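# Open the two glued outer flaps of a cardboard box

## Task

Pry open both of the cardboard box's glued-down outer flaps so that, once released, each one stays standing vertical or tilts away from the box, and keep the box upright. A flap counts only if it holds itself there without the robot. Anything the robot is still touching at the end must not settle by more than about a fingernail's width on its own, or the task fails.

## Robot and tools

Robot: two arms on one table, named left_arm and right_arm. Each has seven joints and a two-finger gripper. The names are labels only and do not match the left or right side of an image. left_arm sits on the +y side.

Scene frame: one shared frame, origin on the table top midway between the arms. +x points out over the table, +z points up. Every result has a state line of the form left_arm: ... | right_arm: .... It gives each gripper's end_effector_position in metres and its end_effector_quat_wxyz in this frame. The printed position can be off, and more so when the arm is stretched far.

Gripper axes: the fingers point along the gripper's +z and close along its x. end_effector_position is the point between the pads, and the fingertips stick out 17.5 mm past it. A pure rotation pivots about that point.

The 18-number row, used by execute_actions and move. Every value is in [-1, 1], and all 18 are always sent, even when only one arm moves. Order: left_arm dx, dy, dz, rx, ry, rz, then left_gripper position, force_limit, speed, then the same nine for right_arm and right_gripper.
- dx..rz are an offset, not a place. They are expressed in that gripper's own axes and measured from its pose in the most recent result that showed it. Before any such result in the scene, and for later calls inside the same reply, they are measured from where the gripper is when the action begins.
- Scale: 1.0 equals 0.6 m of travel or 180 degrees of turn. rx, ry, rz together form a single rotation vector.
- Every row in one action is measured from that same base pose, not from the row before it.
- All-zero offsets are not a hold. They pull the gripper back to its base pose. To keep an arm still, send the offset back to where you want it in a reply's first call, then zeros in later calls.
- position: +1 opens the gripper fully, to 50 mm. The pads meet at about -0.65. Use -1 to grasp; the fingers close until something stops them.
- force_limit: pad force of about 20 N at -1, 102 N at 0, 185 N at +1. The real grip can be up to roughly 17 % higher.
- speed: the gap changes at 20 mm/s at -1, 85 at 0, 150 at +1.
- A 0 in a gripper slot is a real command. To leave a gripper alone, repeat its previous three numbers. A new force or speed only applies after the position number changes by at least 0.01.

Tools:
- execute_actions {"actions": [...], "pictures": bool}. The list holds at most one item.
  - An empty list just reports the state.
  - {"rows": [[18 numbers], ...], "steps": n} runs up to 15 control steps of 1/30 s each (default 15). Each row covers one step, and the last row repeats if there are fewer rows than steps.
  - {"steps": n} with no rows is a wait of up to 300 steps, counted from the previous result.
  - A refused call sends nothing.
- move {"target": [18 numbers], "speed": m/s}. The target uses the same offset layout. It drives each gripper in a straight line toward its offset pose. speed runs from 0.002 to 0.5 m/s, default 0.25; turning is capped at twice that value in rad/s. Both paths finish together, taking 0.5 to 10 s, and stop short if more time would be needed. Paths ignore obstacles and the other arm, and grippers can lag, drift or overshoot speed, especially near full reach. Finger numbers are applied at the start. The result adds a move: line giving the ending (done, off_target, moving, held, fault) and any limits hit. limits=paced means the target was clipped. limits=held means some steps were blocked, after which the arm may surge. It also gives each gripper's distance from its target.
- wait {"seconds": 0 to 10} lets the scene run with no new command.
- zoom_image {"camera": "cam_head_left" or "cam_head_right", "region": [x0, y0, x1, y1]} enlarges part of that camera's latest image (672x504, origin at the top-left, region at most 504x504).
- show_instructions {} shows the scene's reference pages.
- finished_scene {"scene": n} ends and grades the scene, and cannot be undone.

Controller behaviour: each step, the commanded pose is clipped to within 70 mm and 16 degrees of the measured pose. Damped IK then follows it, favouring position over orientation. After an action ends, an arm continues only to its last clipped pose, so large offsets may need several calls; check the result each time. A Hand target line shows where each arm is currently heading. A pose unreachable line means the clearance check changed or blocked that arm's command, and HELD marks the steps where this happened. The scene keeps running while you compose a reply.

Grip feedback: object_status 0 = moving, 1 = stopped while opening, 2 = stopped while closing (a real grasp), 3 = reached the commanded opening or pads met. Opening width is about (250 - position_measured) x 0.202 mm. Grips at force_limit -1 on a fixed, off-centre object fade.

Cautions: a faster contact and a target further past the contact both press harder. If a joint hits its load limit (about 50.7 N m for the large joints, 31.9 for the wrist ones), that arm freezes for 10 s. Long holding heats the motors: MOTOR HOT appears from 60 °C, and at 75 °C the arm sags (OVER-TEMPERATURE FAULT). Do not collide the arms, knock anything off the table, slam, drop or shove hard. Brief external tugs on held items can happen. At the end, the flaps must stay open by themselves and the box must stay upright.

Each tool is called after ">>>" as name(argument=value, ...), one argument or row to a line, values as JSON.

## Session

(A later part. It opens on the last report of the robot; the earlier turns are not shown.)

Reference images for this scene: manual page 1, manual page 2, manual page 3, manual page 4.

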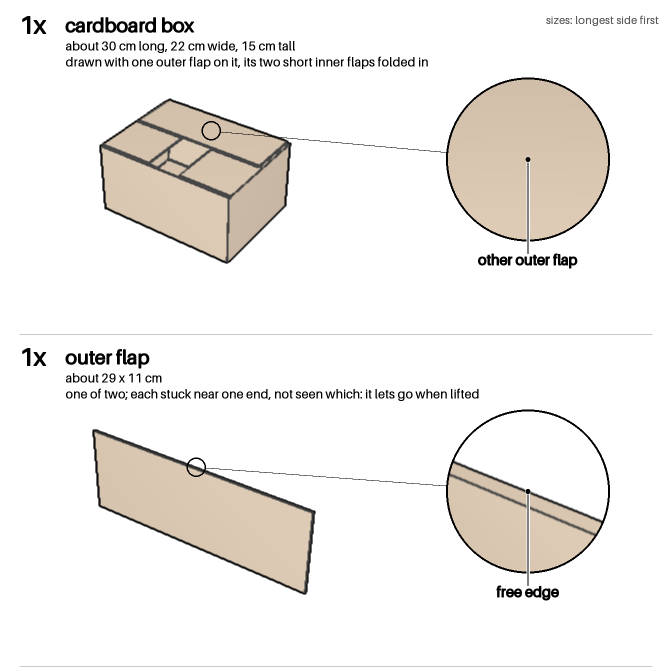

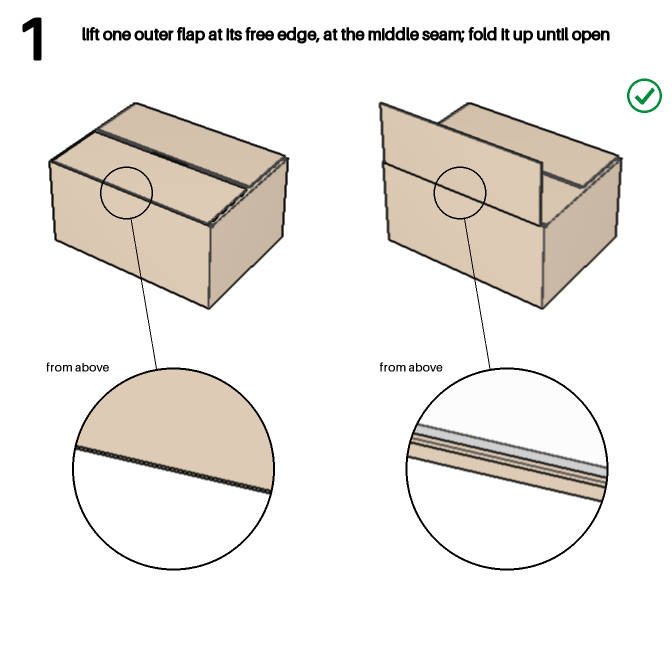

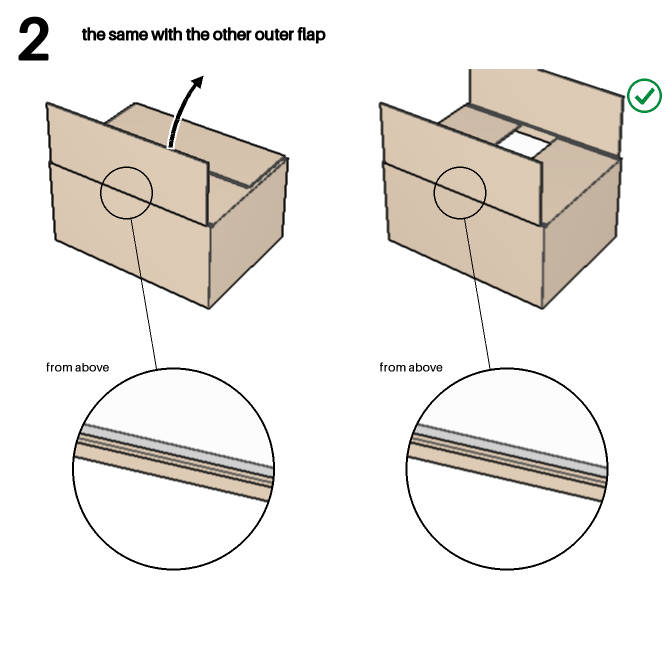

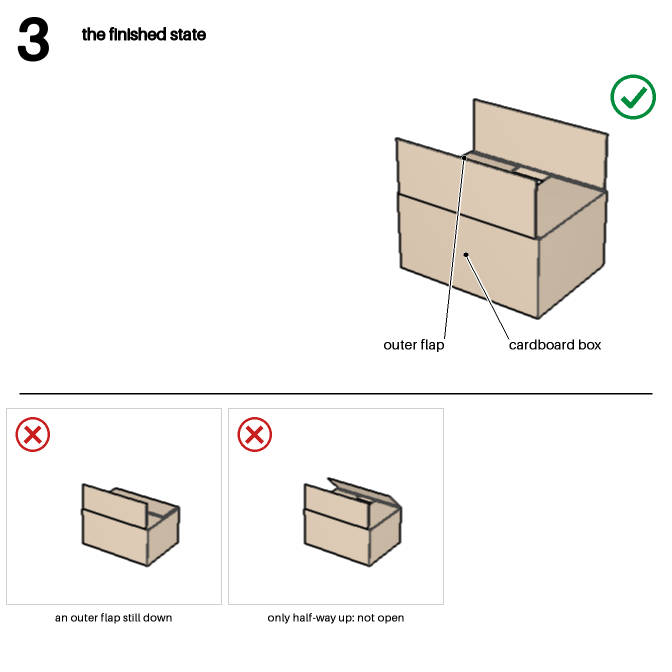

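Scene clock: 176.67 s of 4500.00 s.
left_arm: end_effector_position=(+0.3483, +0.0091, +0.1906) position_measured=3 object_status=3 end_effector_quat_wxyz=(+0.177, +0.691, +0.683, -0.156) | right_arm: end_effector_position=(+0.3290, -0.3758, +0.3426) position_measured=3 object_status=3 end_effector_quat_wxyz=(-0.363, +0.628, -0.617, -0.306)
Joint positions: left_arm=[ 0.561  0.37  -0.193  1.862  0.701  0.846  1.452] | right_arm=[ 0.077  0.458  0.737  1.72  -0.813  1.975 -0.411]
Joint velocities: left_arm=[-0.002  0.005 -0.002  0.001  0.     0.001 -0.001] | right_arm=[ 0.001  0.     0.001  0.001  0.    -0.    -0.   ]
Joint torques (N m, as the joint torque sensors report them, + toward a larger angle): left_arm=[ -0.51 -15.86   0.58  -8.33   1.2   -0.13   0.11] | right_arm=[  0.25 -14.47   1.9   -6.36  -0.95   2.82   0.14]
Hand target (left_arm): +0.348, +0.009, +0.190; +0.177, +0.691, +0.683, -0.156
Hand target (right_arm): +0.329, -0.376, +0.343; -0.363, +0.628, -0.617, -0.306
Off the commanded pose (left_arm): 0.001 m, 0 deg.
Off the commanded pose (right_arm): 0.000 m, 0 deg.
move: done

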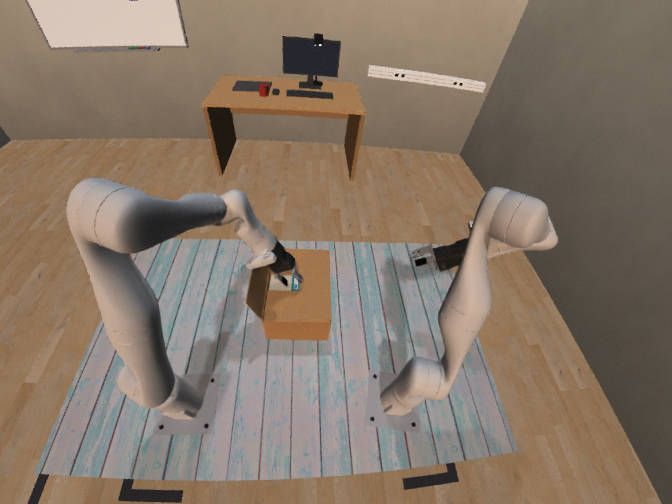

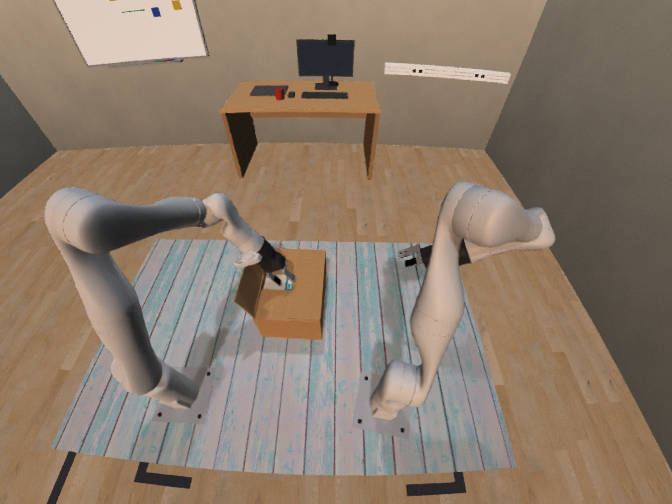

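>>> move(
  target=[0.013,-0.013,0.025,0,0,0,1,0,0,0,0,0,0,0,0,1,0,0],
  speed=0.04,
)

>>> move(
  target=[-0.08,0,0.047,0,0,0,1,0,0,0,0,0,0,0,0,1,0,0],
  speed=0.04,
)

>>> move(
  target=[-0.025,0,-0.02,0,0,0,-1,0.3,0,0,0,0,0,0,0,1,0,0],
  speed=0.02,
)

>>> zoom_image(
  camera="cam_head_left",
  region=[240,220,370,350],
)

Scene clock: 185.70 s of 4500.00 s.
left_arm: end_effector_position=(+0.3411, +0.0092, +0.1735) position_measured=3 object_status=3 end_effector_quat_wxyz=(+0.177, +0.691, +0.683, -0.156) | right_arm: end_effector_position=(+0.3290, -0.3758, +0.3426) position_measured=3 object_status=3 end_effector_quat_wxyz=(-0.363, +0.628, -0.617, -0.306)
Joint positions: left_arm=[ 0.558  0.384 -0.179  1.909  0.736  0.793  1.406] | right_arm=[ 0.077  0.458  0.737  1.72  -0.813  1.975 -0.411]
Joint velocities: left_arm=[-0.    -0.    -0.001  0.001 -0.    -0.001 -0.   ] | right_arm=[-0.001  0.     0.     0.     0.    -0.     0.001]
Joint torques (N m, as the joint torque sensors report them, + toward a larger angle): left_arm=[ -0.24 -15.69   0.27  -7.89   1.34   0.04   0.29] | right_arm=[  0.18 -14.52   2.02  -6.41  -0.99   2.77   0.15]
Hand target (left_arm): +0.341, +0.009, +0.173; +0.177, +0.691, +0.683, -0.156
Hand target (right_arm): +0.329, -0.376, +0.343; -0.363, +0.628, -0.617, -0.306
Off the commanded pose (left_arm): 0.000 m, 0 deg.
Off the commanded pose (right_arm): 0.000 m, 0 deg.
After step 90, 5.33 s passed at rest.
move: done

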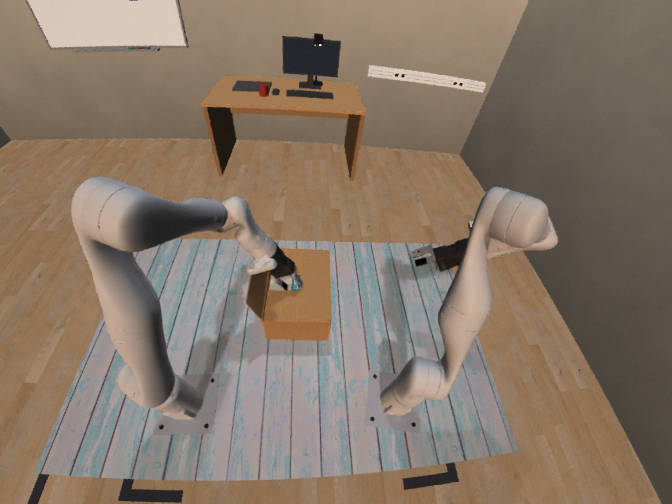

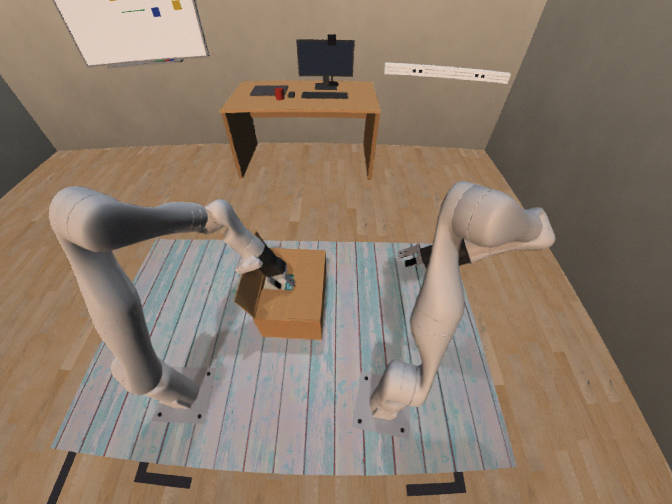

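Scene clock: 187.37 s of 4500.00 s.
left_arm: end_effector_position=(+0.3419, -0.0413, +0.1694) position_measured=3 object_status=3 end_effector_quat_wxyz=(+0.175, +0.690, +0.685, -0.154) | right_arm: end_effector_position=(+0.3290, -0.3758, +0.3426) position_measured=3 object_status=3 end_effector_quat_wxyz=(-0.363, +0.628, -0.617, -0.306)
Joint positions: left_arm=[ 0.66   0.437 -0.167  1.831  0.718  0.758  1.539] | right_arm=[ 0.077  0.458  0.737  1.72  -0.813  1.975 -0.411]
Joint velocities: left_arm=[-0.002  0.001  0.002  0.    -0.003 -0.001  0.003] | right_arm=[-0.    -0.    -0.001  0.    -0.     0.001  0.   ]
Joint torques (N m, as the joint torque sensors report them, + toward a larger angle): left_arm=[  3.28 -15.31   3.46 -10.47   3.6   -1.47   0.41] | right_arm=[  0.27 -14.49   2.07  -6.5   -1.05   2.78   0.17]
Hand target (left_arm): +0.341, -0.046, +0.170; +0.176, +0.691, +0.683, -0.156
Hand target (right_arm): +0.329, -0.376, +0.343; -0.363, +0.628, -0.617, -0.306
Off the commanded pose (left_arm): 0.005 m, 0 deg.
Off the commanded pose (right_arm): 0.000 m, 0 deg.
move: off_target (left_arm)

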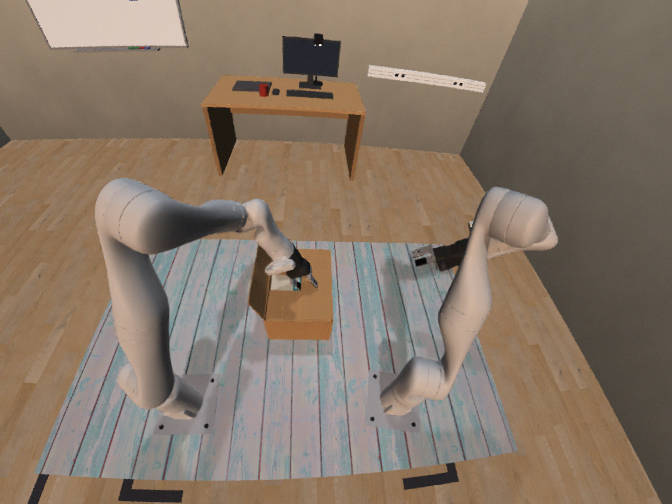

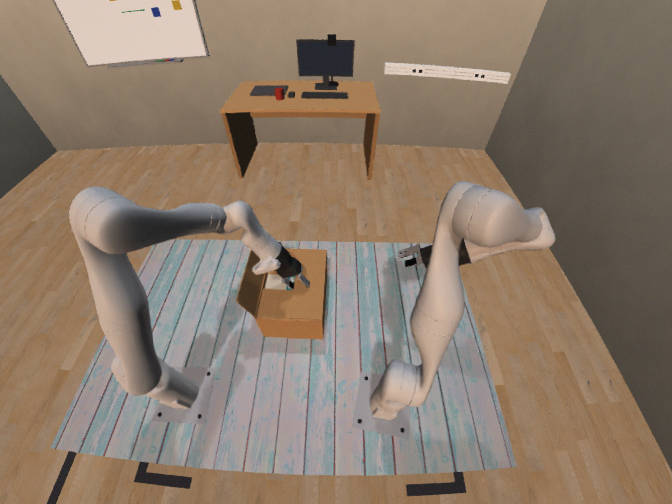

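Scene clock: 188.57 s of 4500.00 s.
left_arm: end_effector_position=(+0.3439, -0.0451, +0.1896) position_measured=204 object_status=0 end_effector_quat_wxyz=(+0.176, +0.688, +0.687, -0.152) | right_arm: end_effector_position=(+0.3290, -0.3758, +0.3426) position_measured=3 object_status=3 end_effector_quat_wxyz=(-0.363, +0.628, -0.617, -0.306)
Joint positions: left_arm=[ 0.681  0.411 -0.185  1.794  0.68   0.8    1.603] | right_arm=[ 0.077  0.458  0.737  1.72  -0.813  1.975 -0.411]
Joint velocities: left_arm=[ 0.001  0.     0.001 -0.002 -0.001 -0.001  0.001] | right_arm=[-0.002 -0.    -0.    -0.     0.    -0.    -0.001]
Joint torques (N m, as the joint torque sensors report them, + toward a larger angle): left_arm=[  4.31 -11.55   4.04  -9.73   2.41  -2.3    0.11] | right_arm=[  0.13 -14.59   2.03  -6.46  -1.04   2.84   0.19]
Hand target (left_arm): +0.341, -0.049, +0.187; +0.175, +0.690, +0.685, -0.154
Hand target (right_arm): +0.329, -0.376, +0.343; -0.363, +0.628, -0.617, -0.306
Off the commanded pose (left_arm): 0.006 m, 0 deg.
Off the commanded pose (right_arm): 0.000 m, 0 deg.
move: off_target (left_arm)

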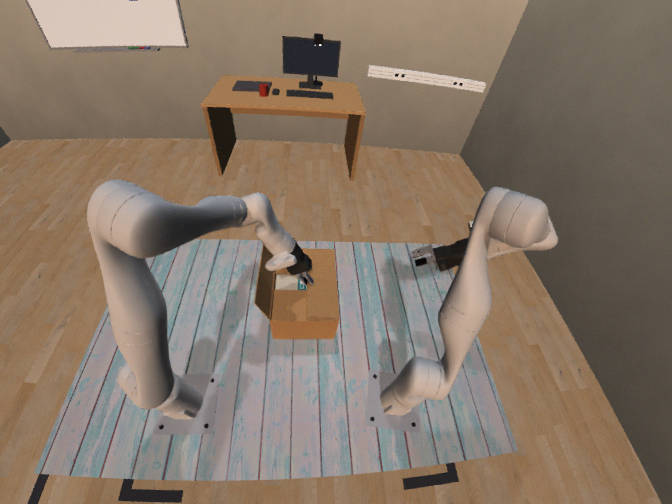

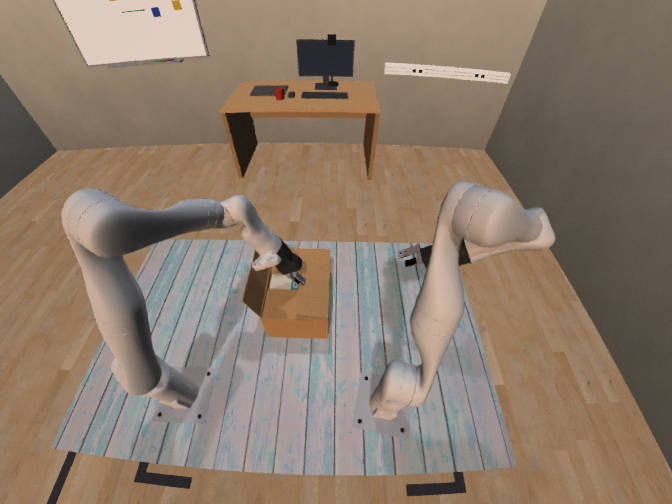

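Region (240, 220, 370, 350) of cam_head_left's 672x504 image, scaled by 3.877, with more detail than that image has.

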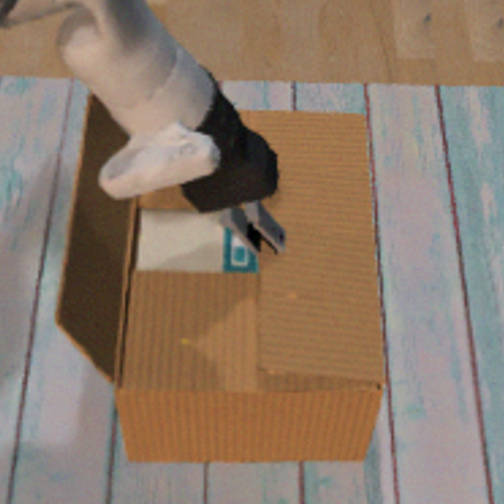

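>>> move(
  target=[-0.024,0,-0.044,0,0,0,-1,0.3,0,0,0,0,0,0,0,1,0,0],
  speed=0.025,
)

>>> zoom_image(
  camera="cam_head_left",
  region=[240,220,370,350],
)

Scene clock: 193.37 s of 4500.00 s.
left_arm: end_effector_position=(+0.3427, -0.0516, +0.2233) position_measured=235 object_status=0 end_effector_quat_wxyz=(+0.181, +0.688, +0.685, -0.154) | right_arm: end_effector_position=(+0.3290, -0.3758, +0.3426) position_measured=3 object_status=3 end_effector_quat_wxyz=(-0.363, +0.628, -0.617, -0.306)
Joint positions: left_arm=[ 0.706  0.369 -0.203  1.74   0.639  0.871  1.675] | right_arm=[ 0.077  0.458  0.737  1.72  -0.813  1.975 -0.411]
Joint velocities: left_arm=[ 0.004 -0.    -0.006  0.     0.002  0.002 -0.001] | right_arm=[ 0.     0.001  0.    -0.001 -0.     0.001  0.001]
Joint torques (N m, as the joint torque sensors report them, + toward a larger angle): left_arm=[ -2.95 -15.54  -2.45  -5.17  -1.83   0.59  -0.28] | right_arm=[  0.01 -14.4    2.    -6.48  -1.01   2.89   0.09]
Hand target (left_arm): +0.343, -0.046, +0.220; +0.176, +0.688, +0.687, -0.152
Hand target (right_arm): +0.329, -0.376, +0.343; -0.363, +0.628, -0.617, -0.306
Off the commanded pose (left_arm): 0.007 m, 1 deg.
Off the commanded pose (right_arm): 0.000 m, 0 deg.
After step 90, 0.37 s passed at rest.
move: off_target (left_arm)

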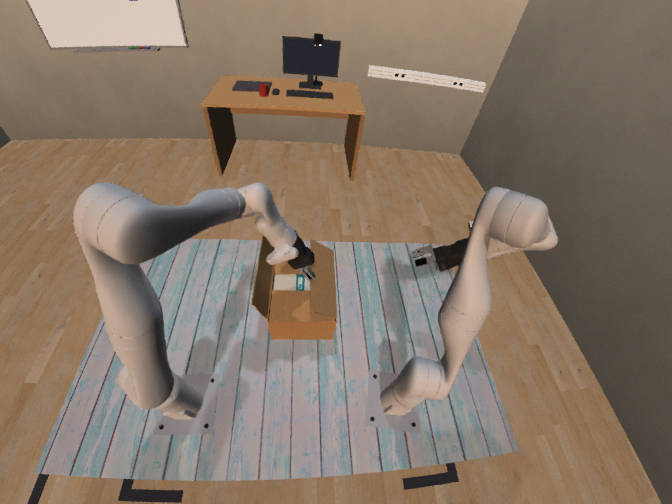

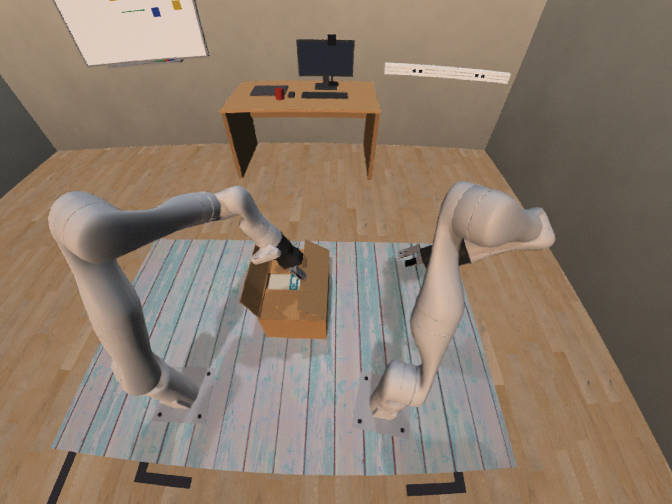

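Region (240, 220, 370, 350) of cam_head_left's 672x504 image, scaled by 3.877, with more detail than that image has.

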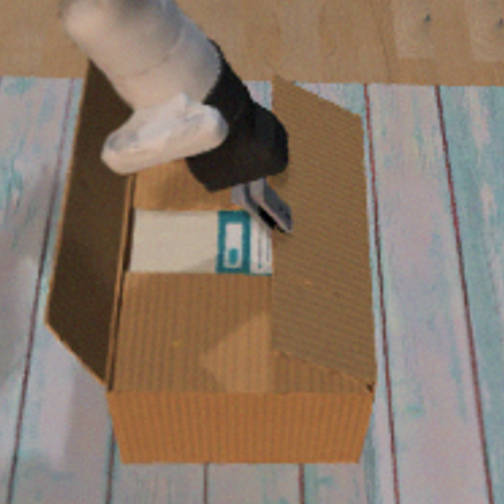

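>>> move(
  target=[-0.087,0,0,0,0,0,0.3,0,0,0,0,0,0,0,0,1,0,0],
  speed=0.06,
)

>>> move(
  target=[-0.133,0,0.015,0,0,0,1,0,0,0,0,0,0,0,0,1,0,0],
  speed=0.06,
)

>>> zoom_image(
  camera="cam_head_left",
  region=[220,200,400,380],
)

Scene clock: 202.93 s of 4500.00 s.
left_arm: end_effector_position=(+0.3423, -0.0969, +0.2471) position_measured=107 object_status=3 end_effector_quat_wxyz=(+0.181, +0.688, +0.686, -0.154) | right_arm: end_effector_position=(+0.3290, -0.3758, +0.3426) position_measured=3 object_status=3 end_effector_quat_wxyz=(-0.363, +0.628, -0.617, -0.306)
Joint positions: left_arm=[ 0.792  0.398 -0.207  1.609  0.585  0.919  1.833] | right_arm=[ 0.077  0.458  0.737  1.72  -0.813  1.975 -0.411]
Joint velocities: left_arm=[ 0.001  0.001  0.001 -0.001 -0.002 -0.001  0.001] | right_arm=[ 0.001 -0.     0.     0.     0.    -0.    -0.001]
Joint torques (N m, as the joint torque sensors report them, + toward a larger angle): left_arm=[  0.13 -17.44   1.39  -9.62   1.69  -0.89   0.17] | right_arm=[  0.3  -14.67   2.06  -6.3   -0.98   2.88   0.21]
Hand target (left_arm): +0.342, -0.098, +0.247; +0.181, +0.688, +0.685, -0.154
Hand target (right_arm): +0.329, -0.376, +0.343; -0.363, +0.628, -0.617, -0.306
Off the commanded pose (left_arm): 0.001 m, 0 deg.
Off the commanded pose (right_arm): 0.000 m, 0 deg.
After step 90, 5.43 s passed at rest.
move: done

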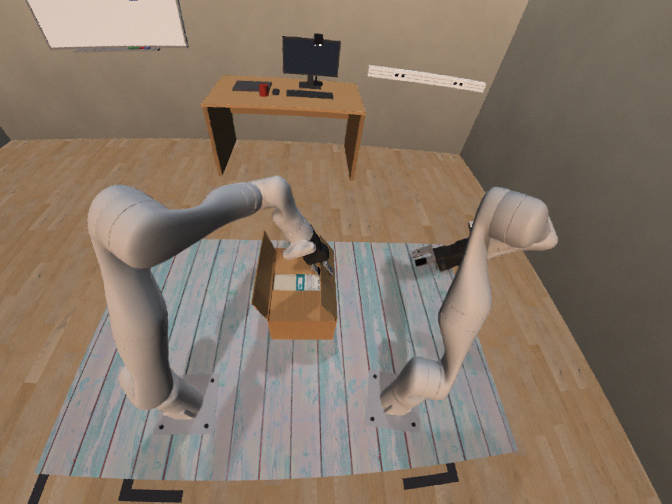

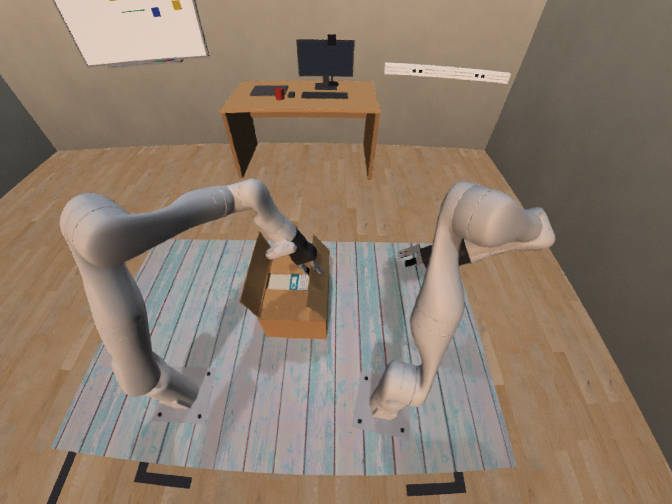

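Scene clock: 204.53 s of 4500.00 s.
left_arm: end_effector_position=(+0.3418, -0.1710, +0.2756) position_measured=3 object_status=3 end_effector_quat_wxyz=(+0.181, +0.688, +0.686, -0.153) | right_arm: end_effector_position=(+0.3290, -0.3758, +0.3426) position_measured=3 object_status=3 end_effector_quat_wxyz=(-0.363, +0.628, -0.617, -0.306)
Joint positions: left_arm=[ 0.903  0.483 -0.211  1.374  0.52   1.003  2.042] | right_arm=[ 0.077  0.458  0.737  1.72  -0.813  1.975 -0.411]
Joint velocities: left_arm=[ 0.001  0.004  0.003 -0.002  0.    -0.002  0.001] | right_arm=[ 0.001  0.     0.     0.002  0.    -0.001  0.002]
Joint torques (N m, as the joint torque sensors report them, + toward a larger angle): left_arm=[ -0.05 -19.83   0.18 -10.35   1.5   -0.97  -0.04] | right_arm=[  0.11 -14.33   1.99  -6.48  -0.99   2.95   0.15]
Hand target (left_arm): +0.341, -0.172, +0.276; +0.181, +0.688, +0.686, -0.153
Hand target (right_arm): +0.329, -0.376, +0.343; -0.363, +0.628, -0.617, -0.306
Off the commanded pose (left_arm): 0.001 m, 0 deg.
Off the commanded pose (right_arm): 0.000 m, 0 deg.
move: done

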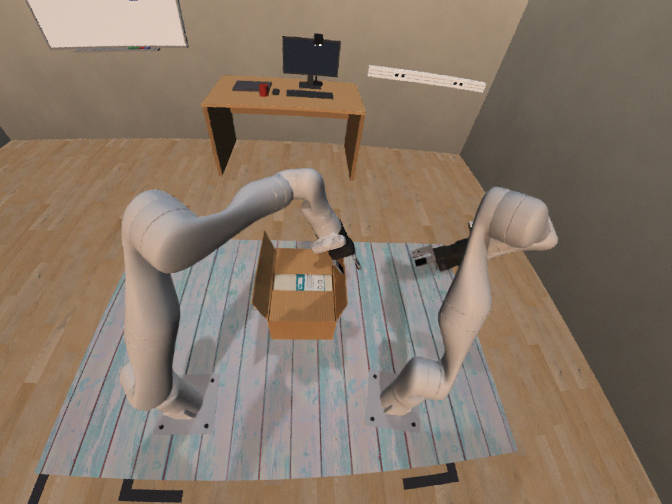

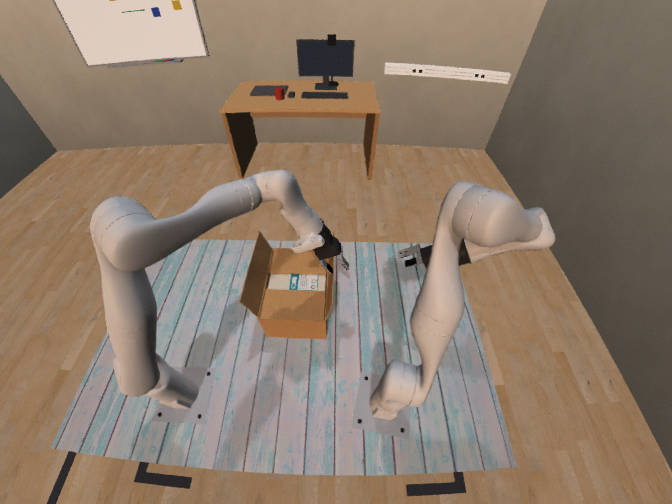

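Region (220, 200, 400, 380) of cam_head_left's 672x504 image, scaled by 2.800, with more detail than that image has.

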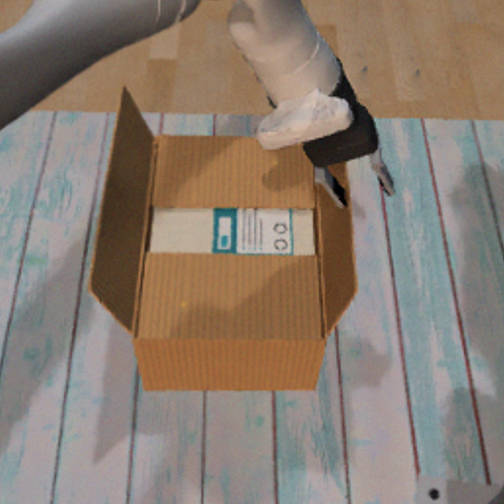

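Both outward. Lift clear.

>>> move(
  target=[-0.07,0,-0.13,0,0,0,1,0,0,0,0,0,0,0,0,1,0,0],
  speed=0.15,
)

Scene clock: 210.87 s of 4500.00 s.
left_arm: end_effector_position=(+0.3378, -0.1725, +0.3642) position_measured=3 object_status=3 end_effector_quat_wxyz=(+0.181, +0.688, +0.686, -0.153) | right_arm: end_effector_position=(+0.3290, -0.3758, +0.3426) position_measured=3 object_status=3 end_effector_quat_wxyz=(-0.363, +0.628, -0.617, -0.306)
Joint positions: left_arm=[ 0.913  0.446 -0.23   1.149  0.463  1.241  2.168] | right_arm=[ 0.077  0.458  0.737  1.72  -0.813  1.975 -0.411]
Joint velocities: left_arm=[-0.001  0.004  0.001 -0.001 -0.    -0.001  0.   ] | right_arm=[-0.     0.     0.     0.001  0.    -0.     0.   ]
Joint torques (N m, as the joint torque sensors report them, + toward a larger angle): left_arm=[ -0.46 -19.51   0.22 -10.49   1.46  -1.2    0.01] | right_arm=[  0.13 -14.6    1.93  -6.36  -1.     2.83   0.18]
Hand target (left_arm): +0.338, -0.172, +0.364; +0.180, +0.688, +0.686, -0.153
Hand target (right_arm): +0.329, -0.376, +0.343; -0.363, +0.628, -0.617, -0.306
Off the commanded pose (left_arm): 0.001 m, 0 deg.
Off the commanded pose (right_arm): 0.000 m, 0 deg.
After step 90, 2.40 s passed at rest.
move: done

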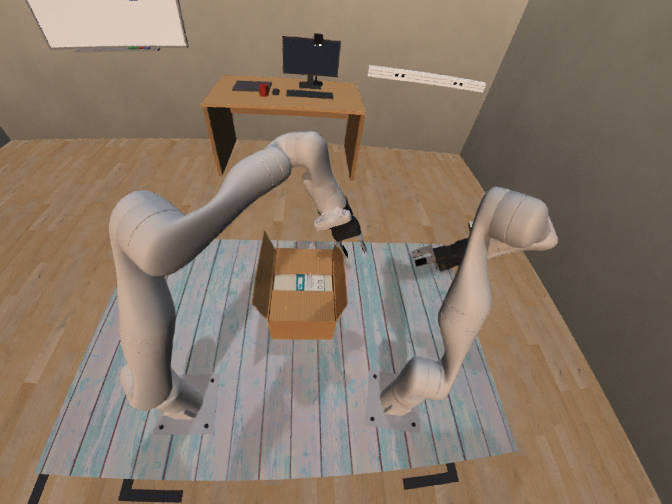

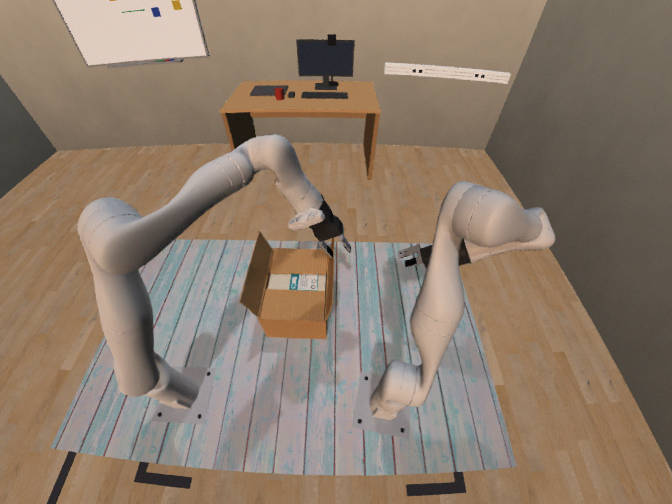

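>>> finished_scene(
  scene=2,
)

The scene is finished: the task was done.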